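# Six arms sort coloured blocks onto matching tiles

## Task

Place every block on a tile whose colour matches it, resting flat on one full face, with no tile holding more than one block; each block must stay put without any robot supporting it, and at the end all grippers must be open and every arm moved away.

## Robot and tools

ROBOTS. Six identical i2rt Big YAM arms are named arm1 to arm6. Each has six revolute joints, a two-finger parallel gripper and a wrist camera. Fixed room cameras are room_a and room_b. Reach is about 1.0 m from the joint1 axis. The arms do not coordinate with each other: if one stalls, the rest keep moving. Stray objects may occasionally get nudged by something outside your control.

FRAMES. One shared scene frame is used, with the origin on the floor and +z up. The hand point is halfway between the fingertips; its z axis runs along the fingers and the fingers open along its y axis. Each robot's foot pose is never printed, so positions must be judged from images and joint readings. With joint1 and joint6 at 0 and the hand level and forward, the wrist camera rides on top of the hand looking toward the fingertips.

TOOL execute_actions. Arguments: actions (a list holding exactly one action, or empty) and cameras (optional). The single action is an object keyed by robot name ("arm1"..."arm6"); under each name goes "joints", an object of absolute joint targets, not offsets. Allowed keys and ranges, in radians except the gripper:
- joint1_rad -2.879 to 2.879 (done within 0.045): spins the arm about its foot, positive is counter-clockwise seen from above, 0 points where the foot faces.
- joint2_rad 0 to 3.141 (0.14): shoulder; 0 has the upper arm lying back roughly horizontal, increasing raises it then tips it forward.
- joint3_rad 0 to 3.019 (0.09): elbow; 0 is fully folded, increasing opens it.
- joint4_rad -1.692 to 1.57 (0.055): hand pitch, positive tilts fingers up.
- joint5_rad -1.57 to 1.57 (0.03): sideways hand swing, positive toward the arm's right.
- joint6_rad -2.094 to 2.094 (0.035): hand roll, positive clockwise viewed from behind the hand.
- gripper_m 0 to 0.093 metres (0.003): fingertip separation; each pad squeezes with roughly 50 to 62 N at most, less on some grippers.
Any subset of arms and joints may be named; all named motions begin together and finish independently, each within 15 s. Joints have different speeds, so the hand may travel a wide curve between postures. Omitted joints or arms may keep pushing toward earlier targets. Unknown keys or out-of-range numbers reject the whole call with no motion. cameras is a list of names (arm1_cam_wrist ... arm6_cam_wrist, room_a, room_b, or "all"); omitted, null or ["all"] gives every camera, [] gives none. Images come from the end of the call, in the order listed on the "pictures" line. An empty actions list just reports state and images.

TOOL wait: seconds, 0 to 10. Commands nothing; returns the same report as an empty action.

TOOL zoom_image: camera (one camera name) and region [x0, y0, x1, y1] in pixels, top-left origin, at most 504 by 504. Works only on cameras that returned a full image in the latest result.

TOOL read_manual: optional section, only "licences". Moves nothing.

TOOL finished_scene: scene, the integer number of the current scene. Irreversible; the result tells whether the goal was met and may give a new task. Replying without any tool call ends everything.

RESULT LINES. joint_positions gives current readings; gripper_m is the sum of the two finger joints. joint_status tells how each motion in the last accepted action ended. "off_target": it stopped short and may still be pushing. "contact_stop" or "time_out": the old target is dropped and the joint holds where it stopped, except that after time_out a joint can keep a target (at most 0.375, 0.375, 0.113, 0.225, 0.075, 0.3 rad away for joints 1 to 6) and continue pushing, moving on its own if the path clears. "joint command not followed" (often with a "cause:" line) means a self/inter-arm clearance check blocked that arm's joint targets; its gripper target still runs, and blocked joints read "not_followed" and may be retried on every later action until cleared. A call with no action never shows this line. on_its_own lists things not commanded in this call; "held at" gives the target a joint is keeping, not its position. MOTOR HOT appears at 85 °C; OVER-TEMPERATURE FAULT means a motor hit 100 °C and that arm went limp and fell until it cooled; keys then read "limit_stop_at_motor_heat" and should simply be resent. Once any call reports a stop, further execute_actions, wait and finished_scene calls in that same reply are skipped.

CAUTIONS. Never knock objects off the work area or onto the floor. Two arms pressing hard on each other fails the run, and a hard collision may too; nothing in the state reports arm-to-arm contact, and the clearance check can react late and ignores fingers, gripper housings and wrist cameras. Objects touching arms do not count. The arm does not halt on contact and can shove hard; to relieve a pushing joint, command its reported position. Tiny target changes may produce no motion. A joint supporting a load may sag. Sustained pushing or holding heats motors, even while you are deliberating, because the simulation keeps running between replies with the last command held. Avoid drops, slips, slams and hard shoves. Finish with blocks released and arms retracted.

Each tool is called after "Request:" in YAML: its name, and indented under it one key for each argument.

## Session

Request:
execute_actions:
  actions: []

Scene clock: 0.00 s.
Motor temperatures (°C, as the motors report them): arm1=[21 26 27 21 19 19] | arm2=[20 28 27 19 21 20] | arm3=[20 22 22 19 20 19] | arm4=[20 22 27 21 19 19] | arm5=[21 20 25 20 21 21] | arm6=[19 22 22 20 21 19]
arm1.joint_positions: joint1_rad=-0.431 joint2_rad=+0.441 joint3_rad=+1.663 joint4_rad=-1.367 joint5_rad=-0.022 joint6_rad=-0.730 gripper_m=+0.094
arm1.joint_status: not commanded
arm1.hand: x=-0.0034 y=-0.0578 z=+1.3283 quat_wxyz=(-0.620, +0.654, -0.387, -0.195) (m; scene frame)
arm2.joint_positions: joint1_rad=-0.493 joint2_rad=+0.322 joint3_rad=+1.617 joint4_rad=-1.423 joint5_rad=-0.167 joint6_rad=-0.498 gripper_m=+0.095
arm2.joint_status: not commanded
arm2.hand: x=+1.1072 y=-0.3504 z=+1.3331 quat_wxyz=(-0.658, +0.341, -0.671, +0.009) (m; scene frame)
arm3.joint_positions: joint1_rad=+0.782 joint2_rad=+0.370 joint3_rad=+1.464 joint4_rad=-1.380 joint5_rad=-0.145 joint6_rad=-0.080 gripper_m=+0.094
arm3.joint_status: not commanded
arm3.hand: x=-0.2241 y=+0.9484 z=+1.2299 quat_wxyz=(-0.399, -0.583, -0.548, +0.448) (m; scene frame)
arm4.joint_positions: joint1_rad=-0.368 joint2_rad=+0.585 joint3_rad=+1.618 joint4_rad=-1.567 joint5_rad=+0.279 joint6_rad=-0.116 gripper_m=+0.095
arm4.joint_status: not commanded
arm4.hand: x=-1.1147 y=-0.8378 z=+1.3004 quat_wxyz=(-0.139, -0.739, -0.449, +0.482) (m; scene frame)
arm5.joint_positions: joint1_rad=-0.176 joint2_rad=+0.390 joint3_rad=+1.464 joint4_rad=-1.136 joint5_rad=-0.061 joint6_rad=+0.308 gripper_m=+0.094
arm5.joint_status: not commanded
arm5.hand: x=+1.3767 y=-1.5824 z=+1.2770 quat_wxyz=(-0.686, -0.224, -0.692, -0.006) (m; scene frame)
arm6.joint_positions: joint1_rad=-0.612 joint2_rad=+0.297 joint3_rad=+1.321 joint4_rad=-1.159 joint5_rad=+0.251 joint6_rad=-0.556 gripper_m=+0.095
arm6.joint_status: not commanded
arm6.hand: x=-0.9853 y=+1.7827 z=+1.2781 quat_wxyz=(-0.656, +0.342, -0.669, +0.075) (m; scene frame)
pictures: arm1_cam_wrist, arm2_cam_wrist, arm3_cam_wrist, arm4_cam_wrist, arm5_cam_wrist, arm6_cam_wrist, room_a, room_b
Images, in order (width x height): arm1_cam_wrist 504x504, arm2_cam_wrist 504x504, arm3_cam_wrist 504x504, arm4_cam_wrist 504x504, arm5_cam_wrist 504x504, arm6_cam_wrist 504x504, room_a 504x504, room_b 504x504.

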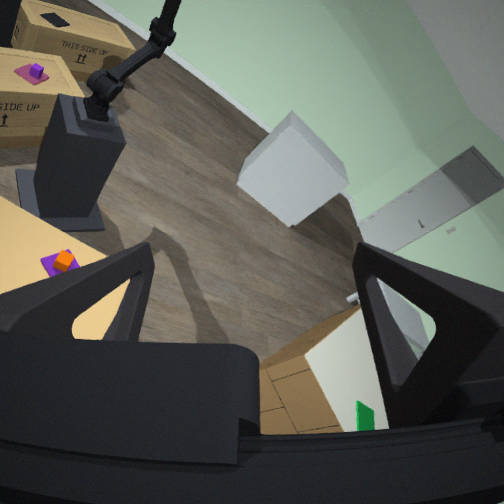

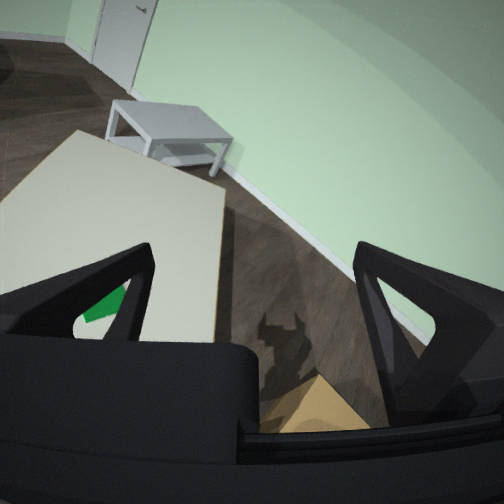

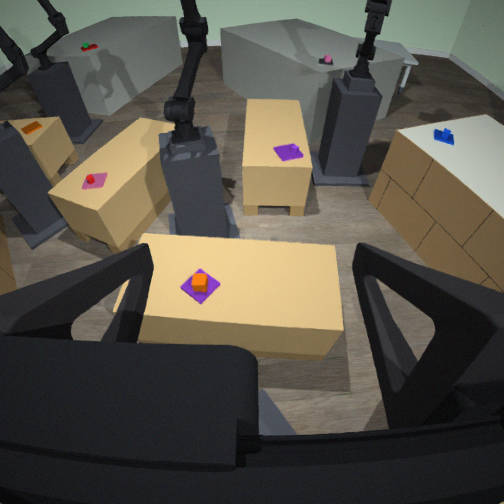

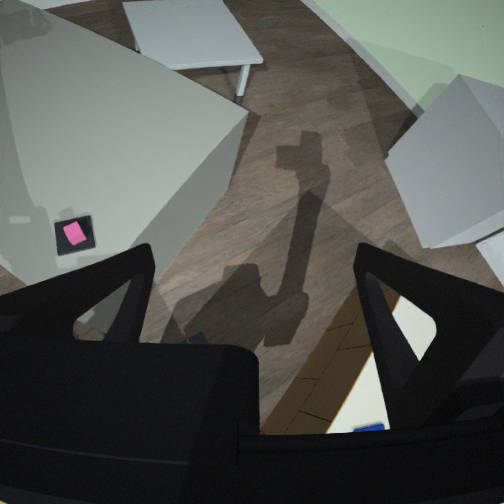

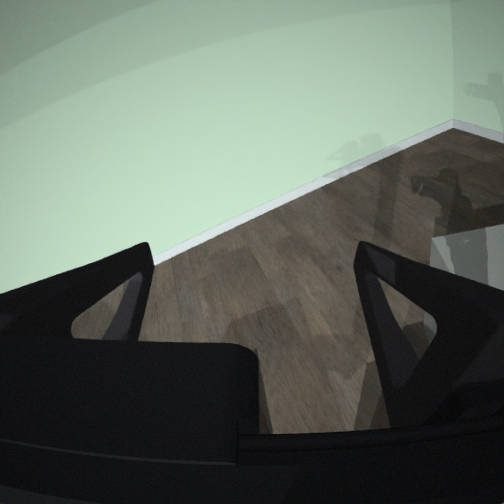

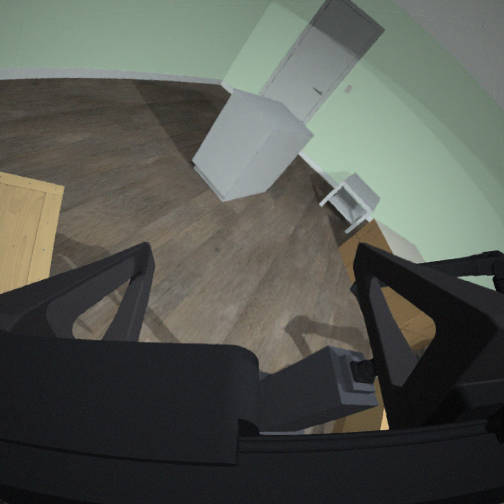

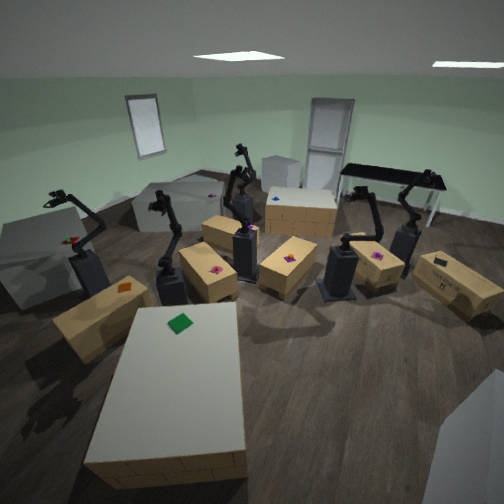

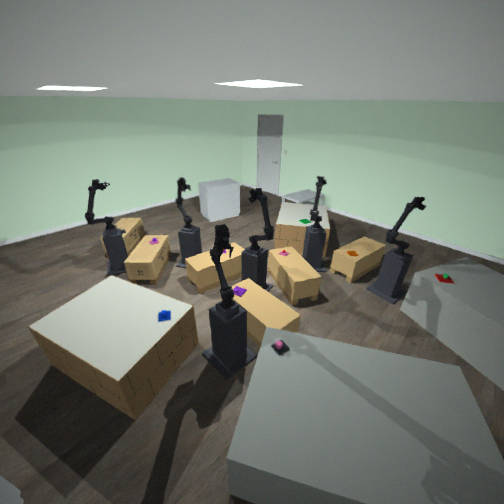

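Request:
zoom_image:
  camera: "arm3_cam_wrist"
  region: [220, 20, 500, 220]

Request:
zoom_image:
  camera: "arm3_cam_wrist"
  region: [0, 20, 250, 220]

Request:
zoom_image:
  camera: "room_b"
  region: [80, 200, 330, 370]

Request:
zoom_image:
  camera: "room_a"
  region: [250, 170, 504, 330]

Request:
zoom_image:
  camera: "room_a"
  region: [0, 170, 270, 370]

Region (220, 20, 500, 220) of arm3_cam_wrist's 504x504 image, scaled by 1.800, with more detail than that image has; it fills the top 360 rows of this view, and the rest is white.

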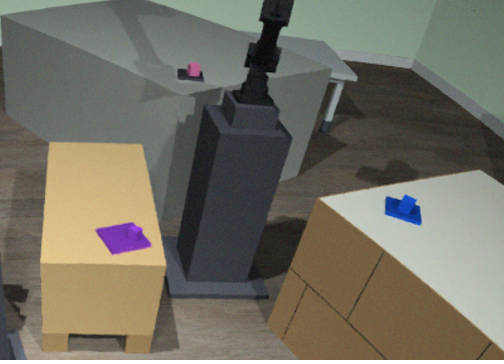

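Region (0, 20, 250, 220) of arm3_cam_wrist's 504x504 image, scaled by 2.016, with more detail than that image has; it fills the top 403 rows of this view, and the rest is white.

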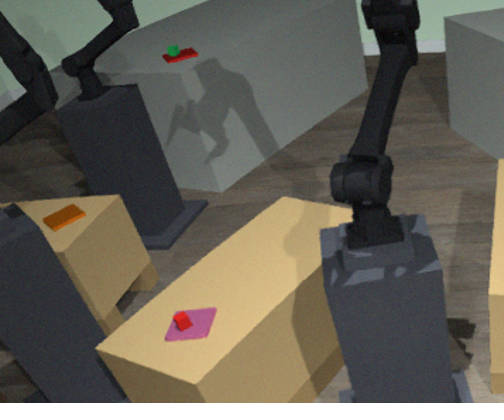

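Region (80, 200, 330, 370) of room_b's 504x504 image, scaled by 2.016, with more detail than that image has; it fills the top 343 rows of this view, and the rest is white.

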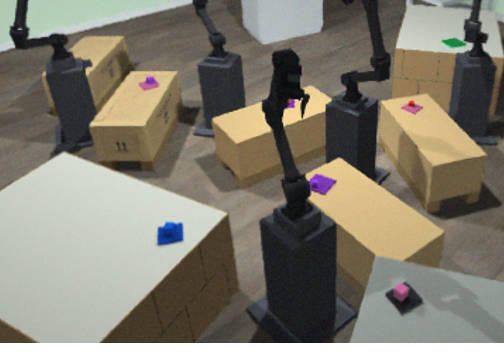

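Region (250, 170, 504, 330) of room_a's 504x504 image, scaled by 1.984, with more detail than that image has; it fills the top 317 rows of this view, and the rest is white.

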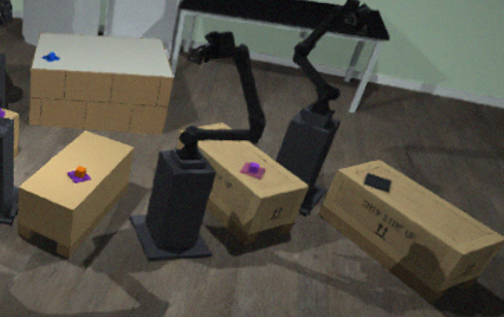

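Region (0, 170, 270, 370) of room_a's 504x504 image, scaled by 1.867, with more detail than that image has; it fills the top 373 rows of this view, and the rest is white.

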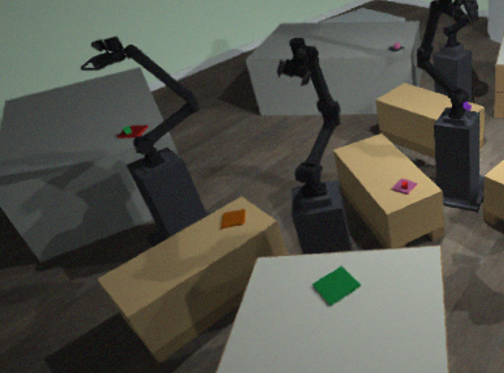

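Request:
execute_actions:
  actions:
    - {"arm1": {"joints": {"joint1_rad": -0.19, "joint2_rad": 2.14, "joint3_rad": 1.61, "joint4_rad": -1.02, "joint5_rad": 0, "joint6_rad": 0, "gripper_m": 0.08}}, "arm2": {"joints": {"joint1_rad": 2.05, "joint2_rad": 2.0, "joint3_rad": 1.61, "joint4_rad": -1.17, "joint5_rad": 0, "joint6_rad": 0, "gripper_m": 0.08}}, "arm3": {"joints": {"joint1_rad": -1.13, "joint2_rad": 2.12, "joint3_rad": 1.62, "joint4_rad": -1.04, "joint5_rad": 0, "joint6_rad": 0, "gripper_m": 0.08}}, "arm4": {"joints": {"joint1_rad": 0.08, "joint2_rad": 1.9, "joint3_rad": 1.72, "joint4_rad": -1.37, "joint5_rad": 0, "joint6_rad": 0, "gripper_m": 0.08}}, "arm5": {"joints": {"joint1_rad": -1.6, "joint2_rad": 1.82, "joint3_rad": 1.78, "joint4_rad": -1.48, "joint5_rad": 0, "joint6_rad": 0, "gripper_m": 0.08}}}
  cameras: ["arm1_cam_wrist", "arm2_cam_wrist", "arm3_cam_wrist", "arm4_cam_wrist", "arm5_cam_wrist"]

Scene clock: 41.67 s.
Motor temperatures (°C, as the motors report them): arm1=[21 26 28 21 19 19] | arm2=[20 28 28 19 21 20] | arm3=[20 23 24 19 20 19] | arm4=[20 22 29 21 19 19] | arm5=[21 21 27 20 21 21] | arm6=[19 22 24 20 21 19]
arm1.joint_positions: joint1_rad=-0.197 joint2_rad=+2.144 joint3_rad=+1.602 joint4_rad=-1.020 joint5_rad=-0.003 joint6_rad=-0.007 gripper_m=+0.080
arm1.joint_status: all done
arm1.hand: x=-0.0079 y=+0.4671 z=+0.6142 quat_wxyz=(+0.001, +0.703, -0.711, +0.001) (m; scene frame)
arm2.joint_positions: joint1_rad=+2.059 joint2_rad=+2.008 joint3_rad=+1.609 joint4_rad=-1.174 joint5_rad=+0.000 joint6_rad=-0.010 gripper_m=+0.080
arm2.joint_status: all done
arm2.hand: x=+0.5155 y=-0.2158 z=+0.7334 quat_wxyz=(+0.005, +0.990, -0.144, +0.000) (m; scene frame)
arm3.joint_positions: joint1_rad=-1.130 joint2_rad=+2.130 joint3_rad=+1.605 joint4_rad=-1.034 joint5_rad=+0.000 joint6_rad=-0.010 gripper_m=+0.080
arm3.joint_status: all done
arm3.hand: x=-0.7289 y=+1.3921 z=+0.6013 quat_wxyz=(+0.003, -0.959, +0.282, +0.001) (m; scene frame)
arm4.joint_positions: joint1_rad=+0.072 joint2_rad=+1.901 joint3_rad=+1.713 joint4_rad=-1.377 joint5_rad=+0.003 joint6_rad=-0.009 gripper_m=+0.080
arm4.joint_status: all done
arm4.hand: x=-0.9998 y=-1.3115 z=+0.8494 quat_wxyz=(-0.006, -0.700, -0.714, -0.001) (m; scene frame)
arm5.joint_positions: joint1_rad=-1.596 joint2_rad=+1.841 joint3_rad=+1.759 joint4_rad=-1.465 joint5_rad=+0.000 joint6_rad=+0.012 gripper_m=+0.080
arm5.joint_status: all done
arm5.hand: x=+1.1363 y=-2.1050 z=+0.8141 quat_wxyz=(-0.007, -0.783, -0.622, +0.004) (m; scene frame)
arm6.joint_positions: joint1_rad=-0.612 joint2_rad=+0.297 joint3_rad=+1.321 joint4_rad=-1.159 joint5_rad=+0.251 joint6_rad=-0.556 gripper_m=+0.095
arm6.joint_status: not commanded
arm6.hand: x=-0.9853 y=+1.7827 z=+1.2781 quat_wxyz=(-0.656, +0.342, -0.669, +0.075) (m; scene frame)
pictures: arm1_cam_wrist, arm2_cam_wrist, arm3_cam_wrist, arm4_cam_wrist, arm5_cam_wrist
Images, in order (width x height): arm1_cam_wrist 504x504, arm2_cam_wrist 504x504, arm3_cam_wrist 504x504, arm4_cam_wrist 504x504, arm5_cam_wrist 504x504.

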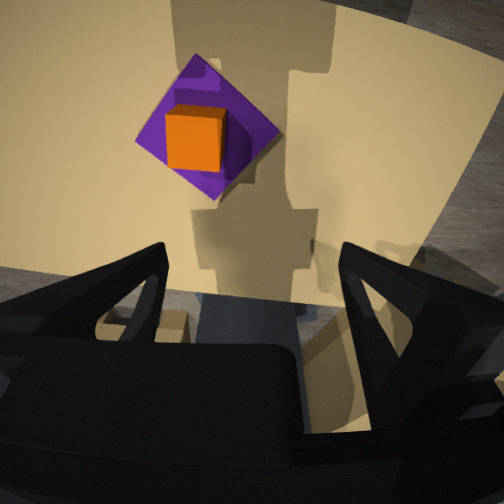

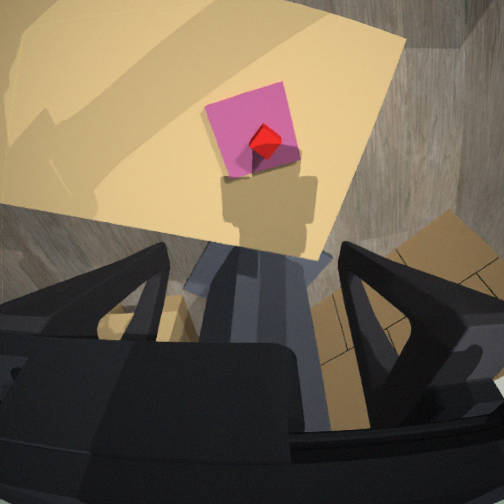

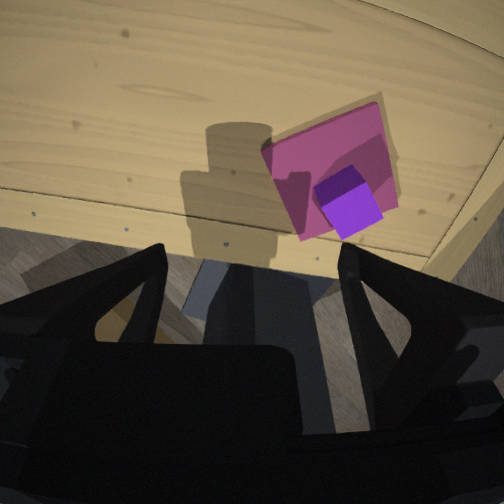

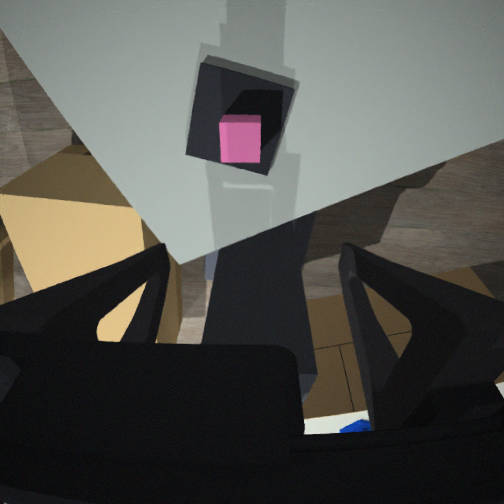

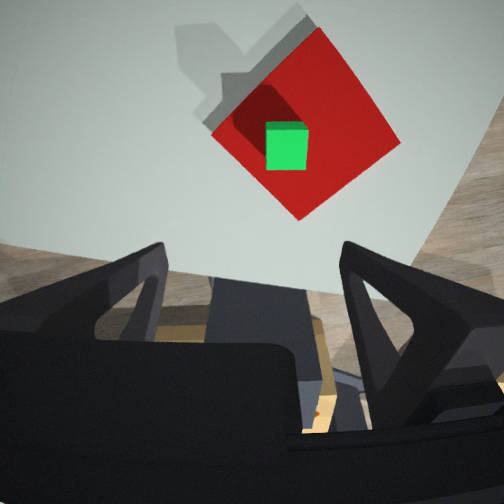

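Request:
zoom_image:
  camera: "arm1_cam_wrist"
  region: [120, 40, 300, 220]

Request:
zoom_image:
  camera: "arm2_cam_wrist"
  region: [190, 70, 316, 196]

Request:
zoom_image:
  camera: "arm3_cam_wrist"
  region: [250, 85, 418, 253]

Request:
zoom_image:
  camera: "arm4_cam_wrist"
  region: [170, 45, 314, 189]

Request:
zoom_image:
  camera: "arm5_cam_wrist"
  region: [200, 10, 416, 226]

Region (120, 40, 300, 220) of arm1_cam_wrist's 504x504 image, scaled by 2.800, with more detail than that image has.

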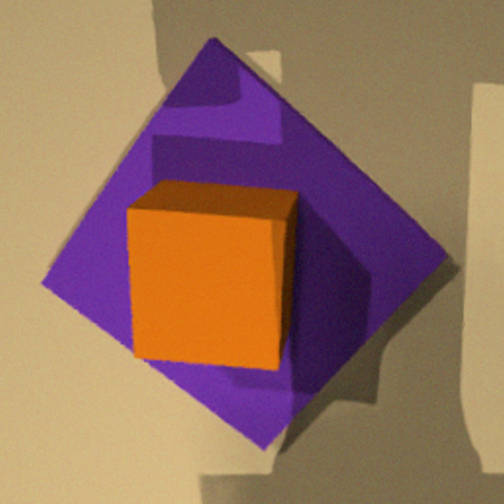

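Region (190, 70, 316, 196) of arm2_cam_wrist's 504x504 image, scaled by 4.000, with more detail than that image has.

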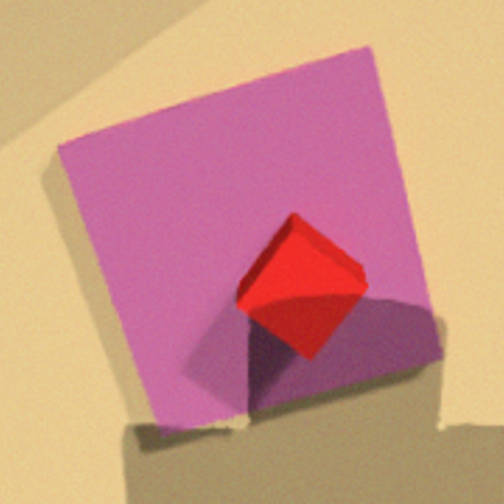

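Region (250, 85, 418, 253) of arm3_cam_wrist's 504x504 image, scaled by 3.000, with more detail than that image has.

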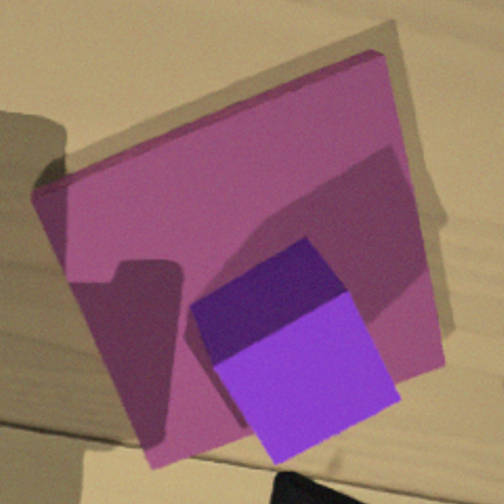

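Region (170, 45, 314, 189) of arm4_cam_wrist's 504x504 image, scaled by 3.500, with more detail than that image has.

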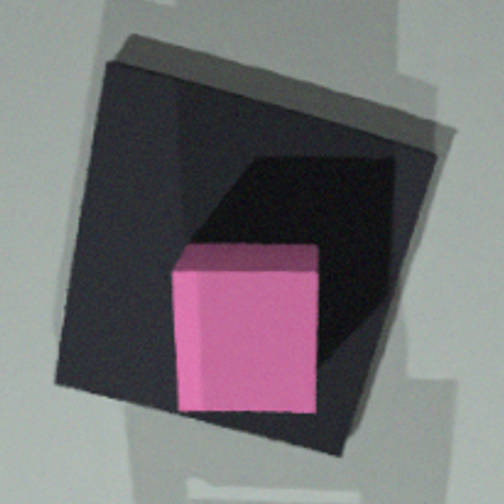

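Region (200, 10, 416, 226) of arm5_cam_wrist's 504x504 image, scaled by 2.333, with more detail than that image has.

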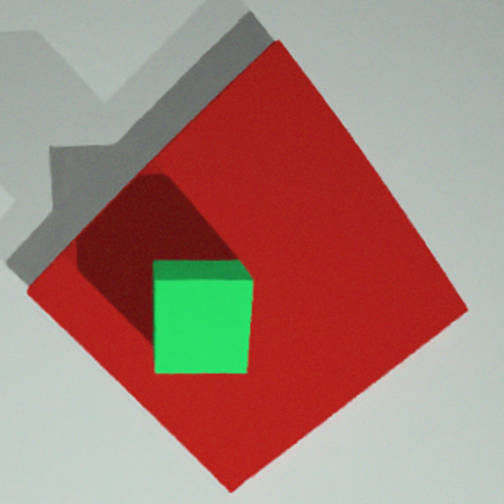

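Request:
execute_actions:
  actions:
    - {"arm1": {"joints": {"joint1_rad": -0.106, "joint2_rad": 2.45, "joint3_rad": 1.665, "joint4_rad": -0.745, "joint6_rad": 0.18, "gripper_m": 0.09}}, "arm2": {"joints": {"joint1_rad": 2.027, "joint2_rad": 2.455, "joint3_rad": 1.482, "joint4_rad": -0.562, "joint6_rad": 0.62, "gripper_m": 0.08}}, "arm3": {"joints": {"joint1_rad": -1.305, "joint2_rad": 2.318, "joint3_rad": 1.42, "joint4_rad": -0.64, "joint6_rad": -0.79, "gripper_m": 0.092}}, "arm4": {"joints": {"joint1_rad": 0.103, "joint2_rad": 2.03, "joint3_rad": 1.512, "joint4_rad": -1.035, "joint6_rad": 0.03}}, "arm5": {"joints": {"joint1_rad": -1.65, "joint2_rad": 1.91, "joint3_rad": 1.625, "joint4_rad": -1.258, "joint6_rad": -0.07}}}
  cameras: ["arm1_cam_wrist", "arm2_cam_wrist", "arm3_cam_wrist", "arm4_cam_wrist", "arm5_cam_wrist"]

Scene clock: 147.10 s.
Motor temperatures (°C, as the motors report them): arm1=[21 30 30 21 19 19] | arm2=[20 31 29 19 21 20] | arm3=[20 26 25 19 20 19] | arm4=[20 26 31 21 19 19] | arm5=[21 24 29 20 21 21] | arm6=[19 22 24 20 21 19]
arm1.joint_positions: joint1_rad=-0.099 joint2_rad=+2.444 joint3_rad=+1.649 joint4_rad=-0.753 joint5_rad=-0.002 joint6_rad=+0.172 gripper_m=+0.090
arm1.joint_status: all done
arm1.hand: x=-0.0687 y=+0.4786 z=+0.4480 quat_wxyz=(-0.003, +0.674, -0.739, -0.005) (m; scene frame)
arm2.joint_positions: joint1_rad=+2.034 joint2_rad=+2.484 joint3_rad=+1.462 joint4_rad=-0.577 joint5_rad=+0.000 joint6_rad=+0.610 gripper_m=+0.080
arm2.joint_status: all done
arm2.hand: x=+0.5566 y=-0.2172 z=+0.4192 quat_wxyz=(+0.003, +0.893, -0.450, +0.014) (m; scene frame)
arm3.joint_positions: joint1_rad=-1.303 joint2_rad=+2.338 joint3_rad=+1.395 joint4_rad=-0.648 joint5_rad=+0.003 joint6_rad=-0.777 gripper_m=+0.092
arm3.joint_status: all done
arm3.hand: x=-0.6168 y=+1.4339 z=+0.4254 quat_wxyz=(-0.006, -1.000, -0.011, -0.013) (m; scene frame)
arm4.joint_positions: joint1_rad=+0.093 joint2_rad=+2.024 joint3_rad=+1.506 joint4_rad=-1.052 joint5_rad=+0.003 joint6_rad=+0.021 gripper_m=+0.080
arm4.joint_status: all done
arm4.hand: x=-0.9859 y=-1.3065 z=+0.7058 quat_wxyz=(-0.004, -0.703, -0.711, -0.003) (m; scene frame)
arm5.joint_positions: joint1_rad=-1.656 joint2_rad=+1.933 joint3_rad=+1.616 joint4_rad=-1.274 joint5_rad=+0.000 joint6_rad=-0.058 gripper_m=+0.080
arm5.joint_status: all done
arm5.hand: x=+1.1028 y=-2.0983 z=+0.7095 quat_wxyz=(+0.007, -0.780, -0.626, -0.013) (m; scene frame)
arm6.joint_positions: joint1_rad=-0.612 joint2_rad=+0.297 joint3_rad=+1.321 joint4_rad=-1.159 joint5_rad=+0.251 joint6_rad=-0.556 gripper_m=+0.095
arm6.joint_status: not commanded
arm6.hand: x=-0.9853 y=+1.7827 z=+1.2781 quat_wxyz=(-0.656, +0.342, -0.669, +0.075) (m; scene frame)
pictures: arm1_cam_wrist, arm2_cam_wrist, arm3_cam_wrist, arm4_cam_wrist, arm5_cam_wrist
Images, in order (width x height): arm1_cam_wrist 504x504, arm2_cam_wrist 504x504, arm3_cam_wrist 504x504, arm4_cam_wrist 504x504, arm5_cam_wrist 504x504.

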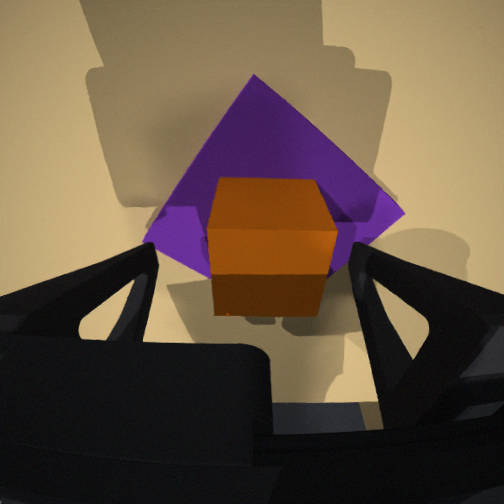

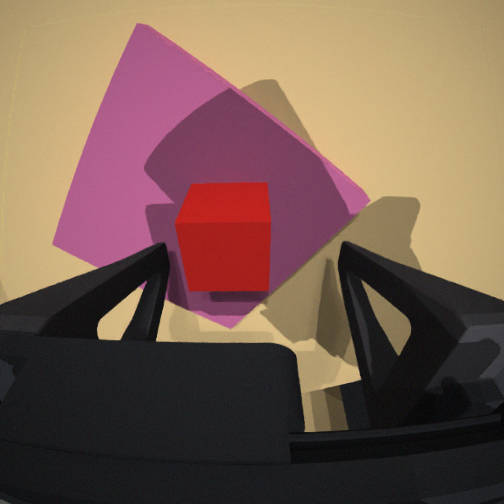

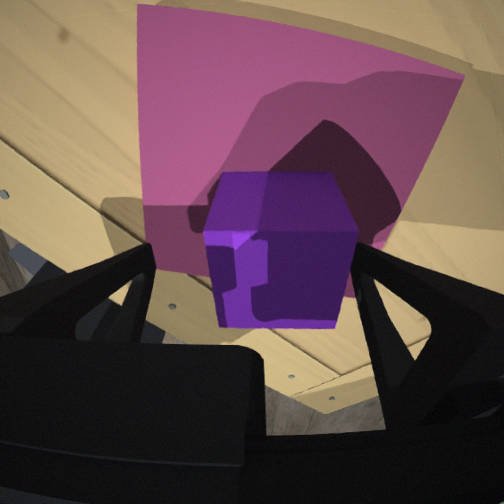

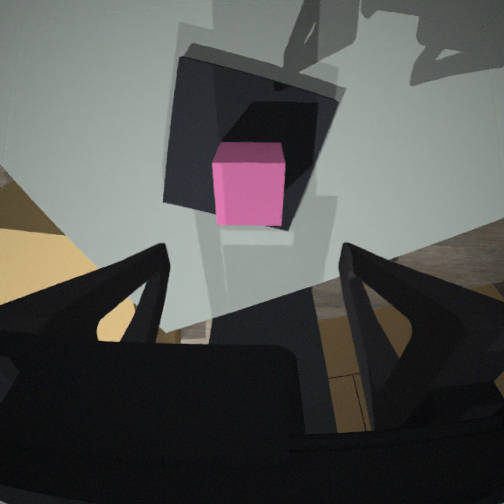

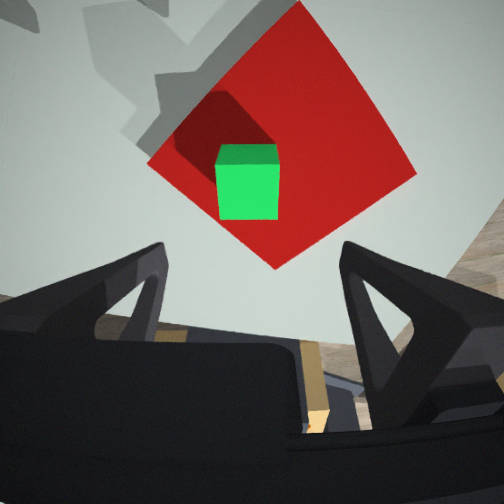

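Request:
zoom_image:
  camera: "arm1_cam_wrist"
  region: [130, 60, 410, 340]

Request:
zoom_image:
  camera: "arm2_cam_wrist"
  region: [130, 150, 340, 340]

Request:
zoom_image:
  camera: "arm3_cam_wrist"
  region: [130, 140, 382, 340]

Request:
zoom_image:
  camera: "arm4_cam_wrist"
  region: [150, 40, 360, 250]

Request:
zoom_image:
  camera: "arm5_cam_wrist"
  region: [140, 0, 420, 280]

Region (130, 60, 410, 340) of arm1_cam_wrist's 504x504 image, scaled by 1.800, with more detail than that image has.

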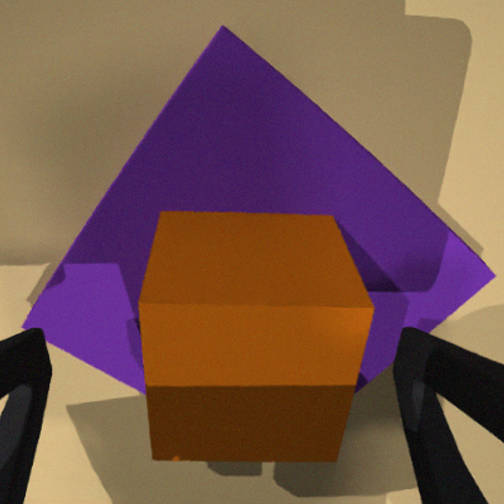

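Region (130, 150, 340, 340) of arm2_cam_wrist's 504x504 image, scaled by 2.400, with more detail than that image has; it fills the top 456 rows of this view, and the rest is white.

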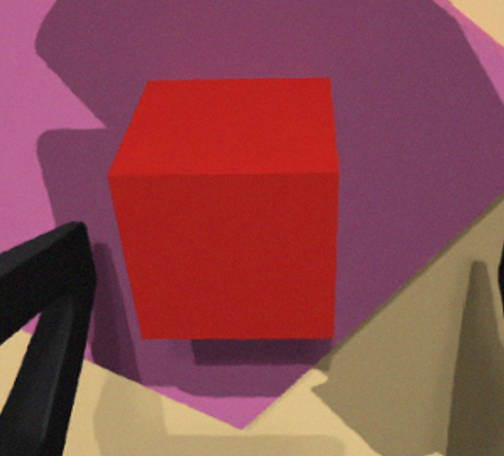

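Region (130, 140, 382, 340) of arm3_cam_wrist's 504x504 image, scaled by 2.000, with more detail than that image has; it fills the top 400 rows of this view, and the rest is white.

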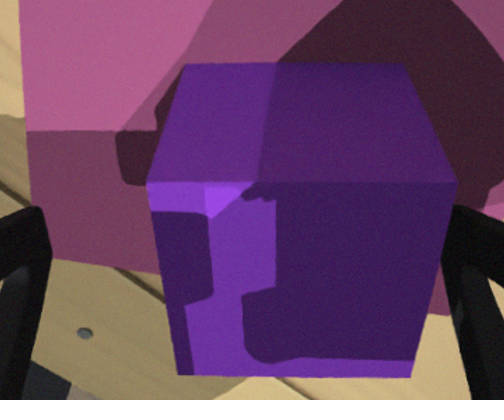

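Region (150, 40, 360, 250) of arm4_cam_wrist's 504x504 image, scaled by 2.400, with more detail than that image has.

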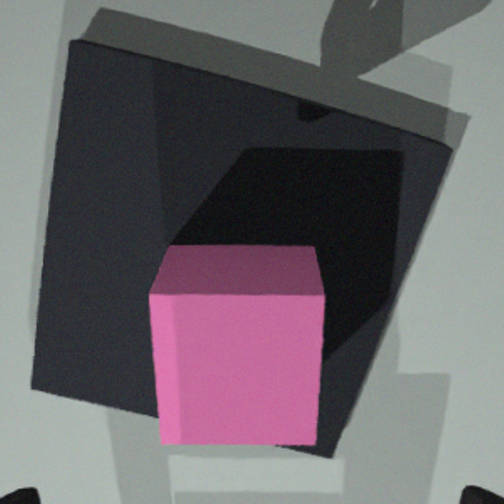

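Region (140, 0, 420, 280) of arm5_cam_wrist's 504x504 image, scaled by 1.800, with more detail than that image has.

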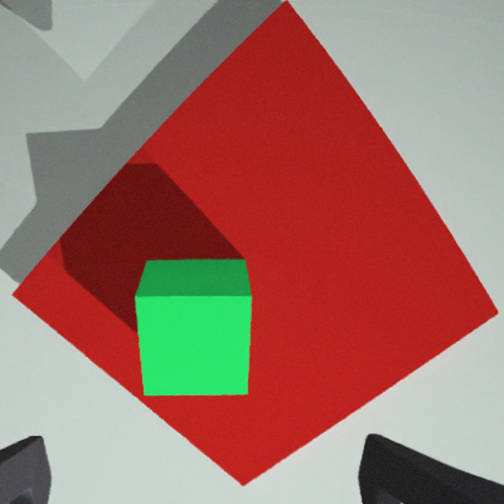

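Request:
execute_actions:
  actions:
    - {"arm1": {"joints": {"joint1_rad": -0.117, "joint2_rad": 2.485, "joint4_rad": -0.735}}, "arm2": {"joints": {"joint3_rad": 1.52}}, "arm3": {"joints": {"joint3_rad": 1.445}}, "arm4": {"joints": {"joint1_rad": 0.108, "joint2_rad": 2.152, "joint3_rad": 1.47, "joint4_rad": -0.865}}, "arm5": {"joints": {"joint1_rad": -1.64, "joint2_rad": 1.988, "joint3_rad": 1.485, "joint4_rad": -1.012}}}
  cameras: ["arm1_cam_wrist", "arm2_cam_wrist", "arm3_cam_wrist", "arm4_cam_wrist", "arm5_cam_wrist"]

Scene clock: 212.53 s.
Motor temperatures (°C, as the motors report them): arm1=[21 30 29 21 19 19] | arm2=[20 32 28 19 21 20] | arm3=[20 26 24 19 20 19] | arm4=[20 26 31 21 19 19] | arm5=[21 25 28 20 21 21] | arm6=[19 22 24 20 21 19]
arm1.joint_positions: joint1_rad=-0.109 joint2_rad=+2.466 joint3_rad=+1.649 joint4_rad=-0.744 joint5_rad=-0.002 joint6_rad=+0.172 gripper_m=+0.090
arm1.joint_status: all done
arm1.hand: x=-0.0616 y=+0.4740 z=+0.4352 quat_wxyz=(+0.001, +0.670, -0.743, +0.000) (m; scene frame)
arm2.joint_positions: joint1_rad=+2.034 joint2_rad=+2.484 joint3_rad=+1.486 joint4_rad=-0.577 joint5_rad=+0.000 joint6_rad=+0.610 gripper_m=+0.080
arm2.joint_status: all done
arm2.hand: x=+0.5439 y=-0.2128 z=+0.4239 quat_wxyz=(+0.005, +0.893, -0.450, +0.003) (m; scene frame)
arm3.joint_positions: joint1_rad=-1.303 joint2_rad=+2.338 joint3_rad=+1.418 joint4_rad=-0.648 joint5_rad=+0.003 joint6_rad=-0.778 gripper_m=+0.092
arm3.joint_status: all done
arm3.hand: x=-0.6262 y=+1.4427 z=+0.4306 quat_wxyz=(+0.002, -1.000, -0.011, -0.005) (m; scene frame)
arm4.joint_positions: joint1_rad=+0.093 joint2_rad=+2.153 joint3_rad=+1.471 joint4_rad=-0.883 joint5_rad=+0.003 joint6_rad=+0.021 gripper_m=+0.080
arm4.joint_status: all done
arm4.hand: x=-0.9847 y=-1.3108 z=+0.6230 quat_wxyz=(-0.006, -0.703, -0.711, -0.001) (m; scene frame)
arm5.joint_positions: joint1_rad=-1.646 joint2_rad=+2.012 joint3_rad=+1.479 joint4_rad=-1.029 joint5_rad=+0.000 joint6_rad=-0.058 gripper_m=+0.080
arm5.joint_status: all done
arm5.hand: x=+1.1094 y=-2.0975 z=+0.6172 quat_wxyz=(-0.001, -0.777, -0.630, -0.002) (m; scene frame)
arm6.joint_positions: joint1_rad=-0.612 joint2_rad=+0.297 joint3_rad=+1.321 joint4_rad=-1.159 joint5_rad=+0.251 joint6_rad=-0.556 gripper_m=+0.095
arm6.joint_status: not commanded
arm6.hand: x=-0.9853 y=+1.7827 z=+1.2781 quat_wxyz=(-0.656, +0.342, -0.669, +0.075) (m; scene frame)
pictures: arm1_cam_wrist, arm2_cam_wrist, arm3_cam_wrist, arm4_cam_wrist, arm5_cam_wrist
Images, in order (width x height): arm1_cam_wrist 504x504, arm2_cam_wrist 504x504, arm3_cam_wrist 504x504, arm4_cam_wrist 504x504, arm5_cam_wrist 504x504.

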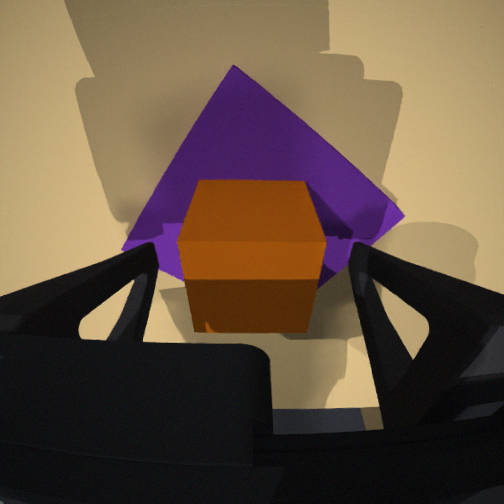

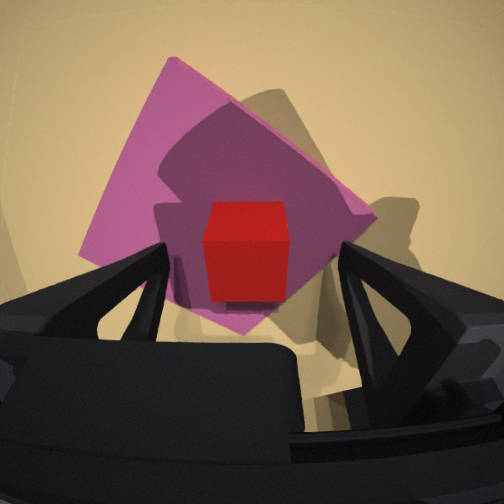

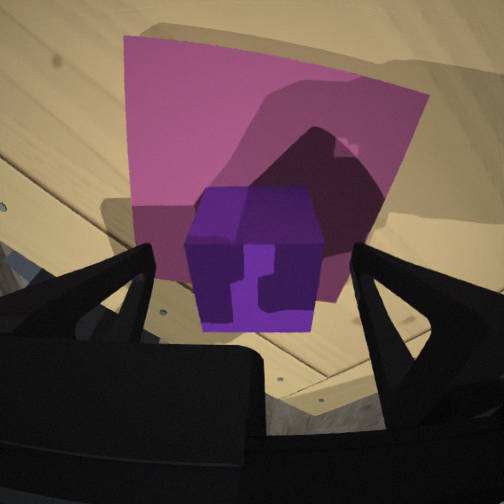

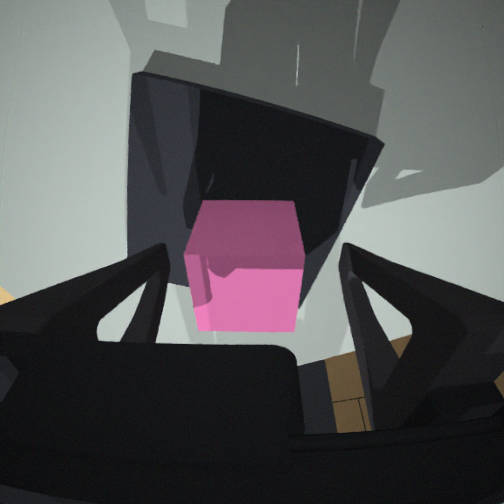

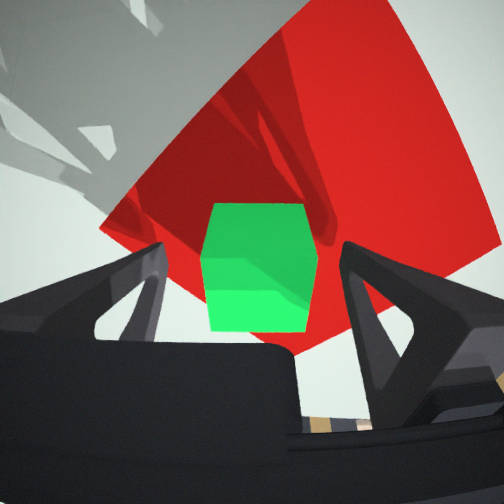

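Request:
execute_actions:
  actions:
    - {"arm1": {"joints": {"gripper_m": 0.038}}, "arm2": {"joints": {"gripper_m": 0.021}}, "arm3": {"joints": {"gripper_m": 0.036}}, "arm4": {"joints": {"gripper_m": 0.033}}, "arm5": {"joints": {"gripper_m": 0.030}}}
  cameras: ["arm1_cam_wrist", "arm2_cam_wrist", "arm3_cam_wrist", "arm4_cam_wrist", "arm5_cam_wrist"]

Scene clock: 216.90 s.
Motor temperatures (°C, as the motors report them): arm1=[21 30 29 21 19 19] | arm2=[20 32 28 19 21 20] | arm3=[20 26 24 19 20 19] | arm4=[20 26 30 21 19 19] | arm5=[21 25 28 20 21 21] | arm6=[19 22 24 20 21 19]
arm1.joint_positions: joint1_rad=-0.109 joint2_rad=+2.466 joint3_rad=+1.649 joint4_rad=-0.744 joint5_rad=-0.002 joint6_rad=+0.173 gripper_m=+0.047
arm1.joint_status: gripper_m off_target (ended at +0.047, target +0.038)
arm1.hand: x=-0.0615 y=+0.4741 z=+0.4352 quat_wxyz=(+0.000, +0.669, -0.743, +0.000) (m; scene frame)
arm2.joint_positions: joint1_rad=+2.034 joint2_rad=+2.484 joint3_rad=+1.486 joint4_rad=-0.577 joint5_rad=+0.000 joint6_rad=+0.611 gripper_m=+0.032
arm2.joint_status: gripper_m off_target (ended at +0.032, target +0.021)
arm2.hand: x=+0.5439 y=-0.2128 z=+0.4239 quat_wxyz=(+0.005, +0.893, -0.451, +0.003) (m; scene frame)
arm3.joint_positions: joint1_rad=-1.303 joint2_rad=+2.338 joint3_rad=+1.418 joint4_rad=-0.647 joint5_rad=+0.003 joint6_rad=-0.779 gripper_m=+0.047
arm3.joint_status: gripper_m off_target (ended at +0.047, target +0.036)
arm3.hand: x=-0.6263 y=+1.4428 z=+0.4306 quat_wxyz=(+0.003, -1.000, -0.012, -0.005) (m; scene frame)
arm4.joint_positions: joint1_rad=+0.093 joint2_rad=+2.153 joint3_rad=+1.471 joint4_rad=-0.883 joint5_rad=+0.002 joint6_rad=+0.022 gripper_m=+0.042
arm4.joint_status: gripper_m off_target (ended at +0.042, target +0.033)
arm4.hand: x=-0.9845 y=-1.3108 z=+0.6230 quat_wxyz=(-0.006, -0.704, -0.711, -0.001) (m; scene frame)
arm5.joint_positions: joint1_rad=-1.646 joint2_rad=+2.012 joint3_rad=+1.479 joint4_rad=-1.029 joint5_rad=+0.000 joint6_rad=-0.059 gripper_m=+0.037
arm5.joint_status: gripper_m off_target (ended at +0.037, target +0.030)
arm5.hand: x=+1.1094 y=-2.0975 z=+0.6172 quat_wxyz=(-0.001, -0.776, -0.630, -0.002) (m; scene frame)
arm6.joint_positions: joint1_rad=-0.612 joint2_rad=+0.297 joint3_rad=+1.321 joint4_rad=-1.159 joint5_rad=+0.251 joint6_rad=-0.556 gripper_m=+0.095
arm6.joint_status: not commanded
arm6.hand: x=-0.9853 y=+1.7827 z=+1.2781 quat_wxyz=(-0.656, +0.342, -0.669, +0.075) (m; scene frame)
pictures: arm1_cam_wrist, arm2_cam_wrist, arm3_cam_wrist, arm4_cam_wrist, arm5_cam_wrist
Images, in order (width x height): arm1_cam_wrist 504x504, arm2_cam_wrist 504x504, arm3_cam_wrist 504x504, arm4_cam_wrist 504x504, arm5_cam_wrist 504x504.

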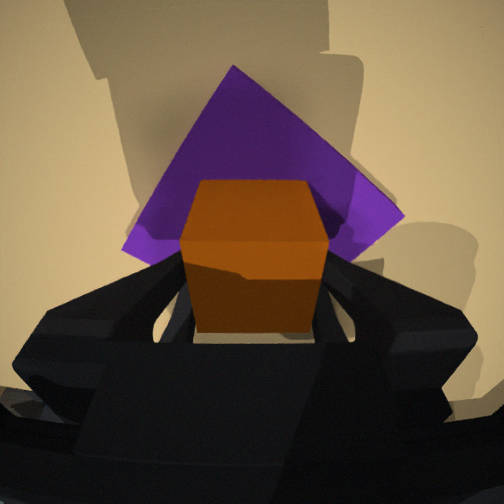

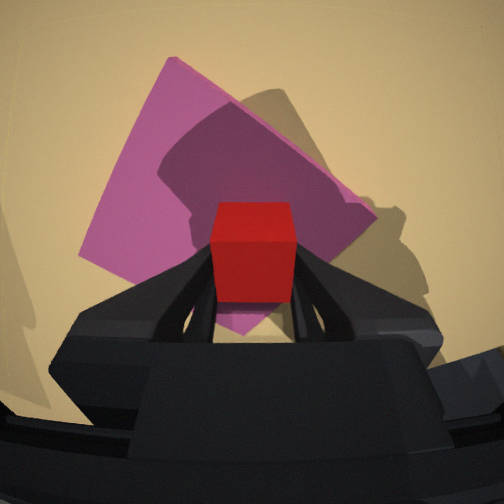

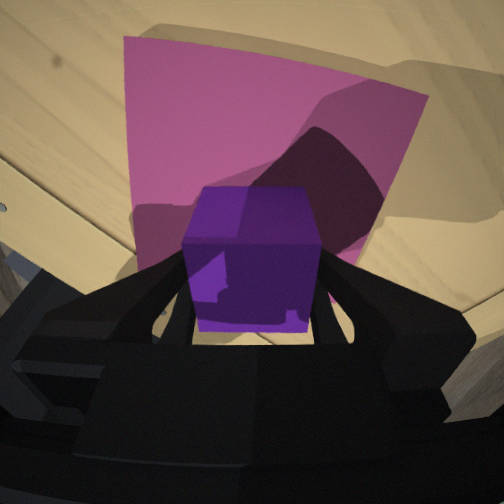

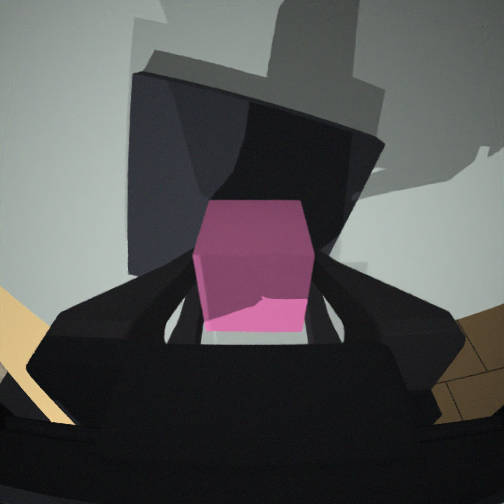

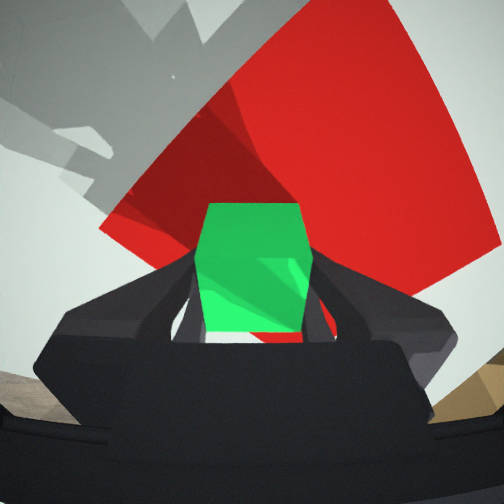

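Request:
execute_actions:
  actions:
    - {"arm1": {"joints": {"joint1_rad": -0.9, "joint2_rad": 2.2, "joint4_rad": -1.01}}, "arm2": {"joints": {"joint1_rad": 1.3, "joint2_rad": 1.78, "joint3_rad": 1.78, "joint4_rad": -1.54}}, "arm3": {"joints": {"joint1_rad": -0.2, "joint2_rad": 2.1, "joint4_rad": -0.885}}, "arm4": {"joints": {"joint1_rad": 1.2, "joint2_rad": 1.98, "joint4_rad": -1.06}}, "arm5": {"joints": {"joint1_rad": -0.2, "joint2_rad": 1.85, "joint4_rad": -1.19}}}
  cameras: ["arm1_cam_wrist", "arm2_cam_wrist", "arm4_cam_wrist", "arm5_cam_wrist", "room_a", "room_b"]

Scene clock: 262.13 s.
Motor temperatures (°C, as the motors report them): arm1=[21 30 29 21 19 19] | arm2=[20 32 29 19 21 20] | arm3=[20 27 24 19 20 19] | arm4=[20 27 30 21 19 19] | arm5=[21 26 28 20 21 21] | arm6=[19 22 24 20 21 19]
arm1.joint_positions: joint1_rad=-0.891 joint2_rad=+2.201 joint3_rad=+1.663 joint4_rad=-1.003 joint5_rad=+0.002 joint6_rad=+0.175 gripper_m=+0.047
arm1.joint_status: all done
arm1.hand: x=+0.3970 y=+0.3334 z=+0.6027 quat_wxyz=(-0.013, +0.335, -0.942, -0.001) (m; scene frame)
arm2.joint_positions: joint1_rad=+1.303 joint2_rad=+1.779 joint3_rad=+1.777 joint4_rad=-1.526 joint5_rad=+0.002 joint6_rad=+0.614 gripper_m=+0.032
arm2.joint_status: all done
arm2.hand: x=+0.8100 y=+0.0970 z=+0.9191 quat_wxyz=(-0.001, +0.671, -0.741, -0.018) (m; scene frame)
arm3.joint_positions: joint1_rad=-0.197 joint2_rad=+2.106 joint3_rad=+1.437 joint4_rad=-0.878 joint5_rad=-0.001 joint6_rad=-0.779 gripper_m=+0.047
arm3.joint_status: all done
arm3.hand: x=-0.7599 y=+0.8557 z=+0.5618 quat_wxyz=(-0.001, -0.845, -0.535, +0.007) (m; scene frame)
arm4.joint_positions: joint1_rad=+1.206 joint2_rad=+1.969 joint3_rad=+1.471 joint4_rad=-1.043 joint5_rad=-0.001 joint6_rad=+0.023 gripper_m=+0.042
arm4.joint_status: all done
arm4.hand: x=-0.4807 y=-0.9638 z=+0.7312 quat_wxyz=(-0.021, -0.223, -0.975, +0.001) (m; scene frame)
arm5.joint_positions: joint1_rad=-0.193 joint2_rad=+1.870 joint3_rad=+1.479 joint4_rad=-1.175 joint5_rad=-0.001 joint6_rad=-0.060 gripper_m=+0.037
arm5.joint_status: all done
arm5.hand: x=+1.7727 y=-1.7496 z=+0.7014 quat_wxyz=(-0.005, -0.161, -0.987, -0.004) (m; scene frame)
arm6.joint_positions: joint1_rad=-0.612 joint2_rad=+0.297 joint3_rad=+1.321 joint4_rad=-1.159 joint5_rad=+0.251 joint6_rad=-0.556 gripper_m=+0.095
arm6.joint_status: not commanded
arm6.hand: x=-0.9853 y=+1.7827 z=+1.2781 quat_wxyz=(-0.656, +0.342, -0.669, +0.075) (m; scene frame)
pictures: arm1_cam_wrist, arm2_cam_wrist, arm4_cam_wrist, arm5_cam_wrist, room_a, room_b
Images, in order (width x height): arm1_cam_wrist 504x504, arm2_cam_wrist 504x504, arm4_cam_wrist 504x504, arm5_cam_wrist 504x504, room_a 504x504, room_b 504x504.

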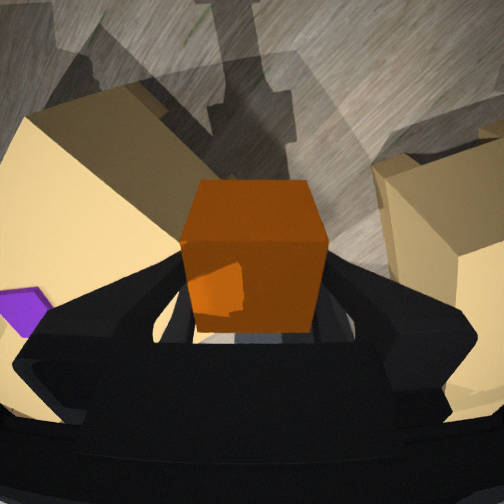

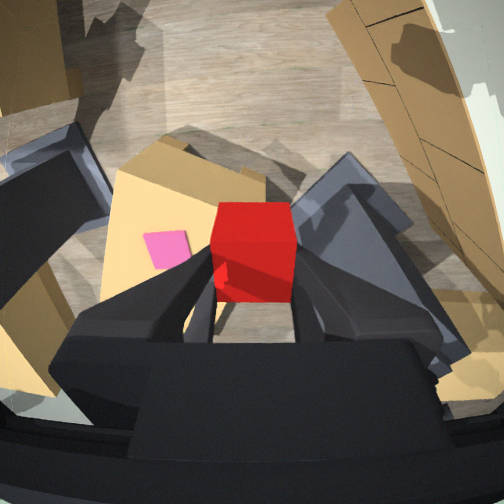

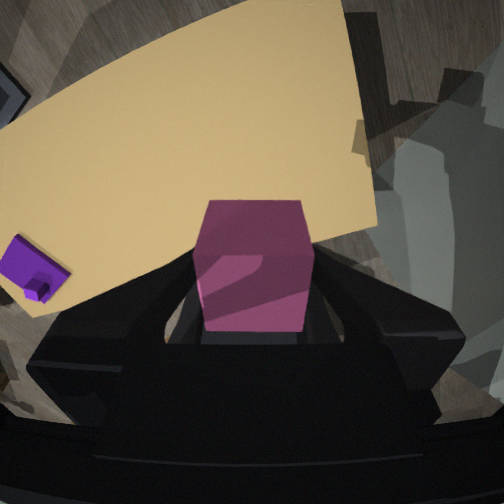

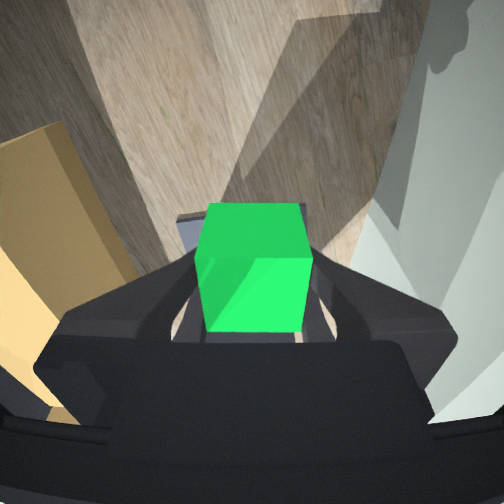

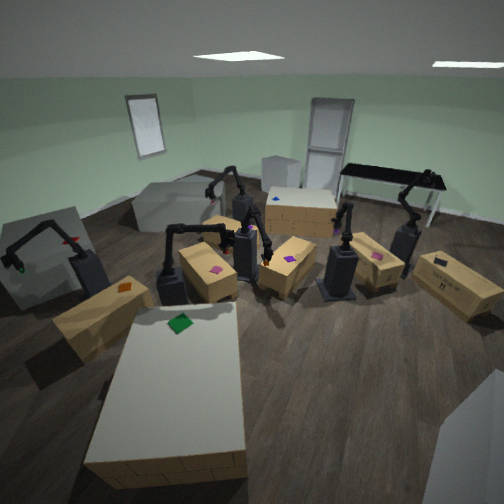

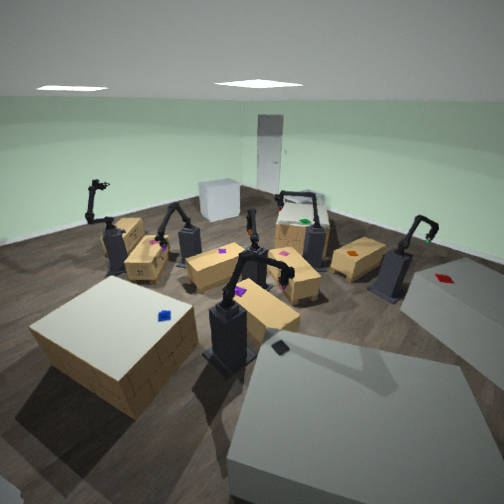

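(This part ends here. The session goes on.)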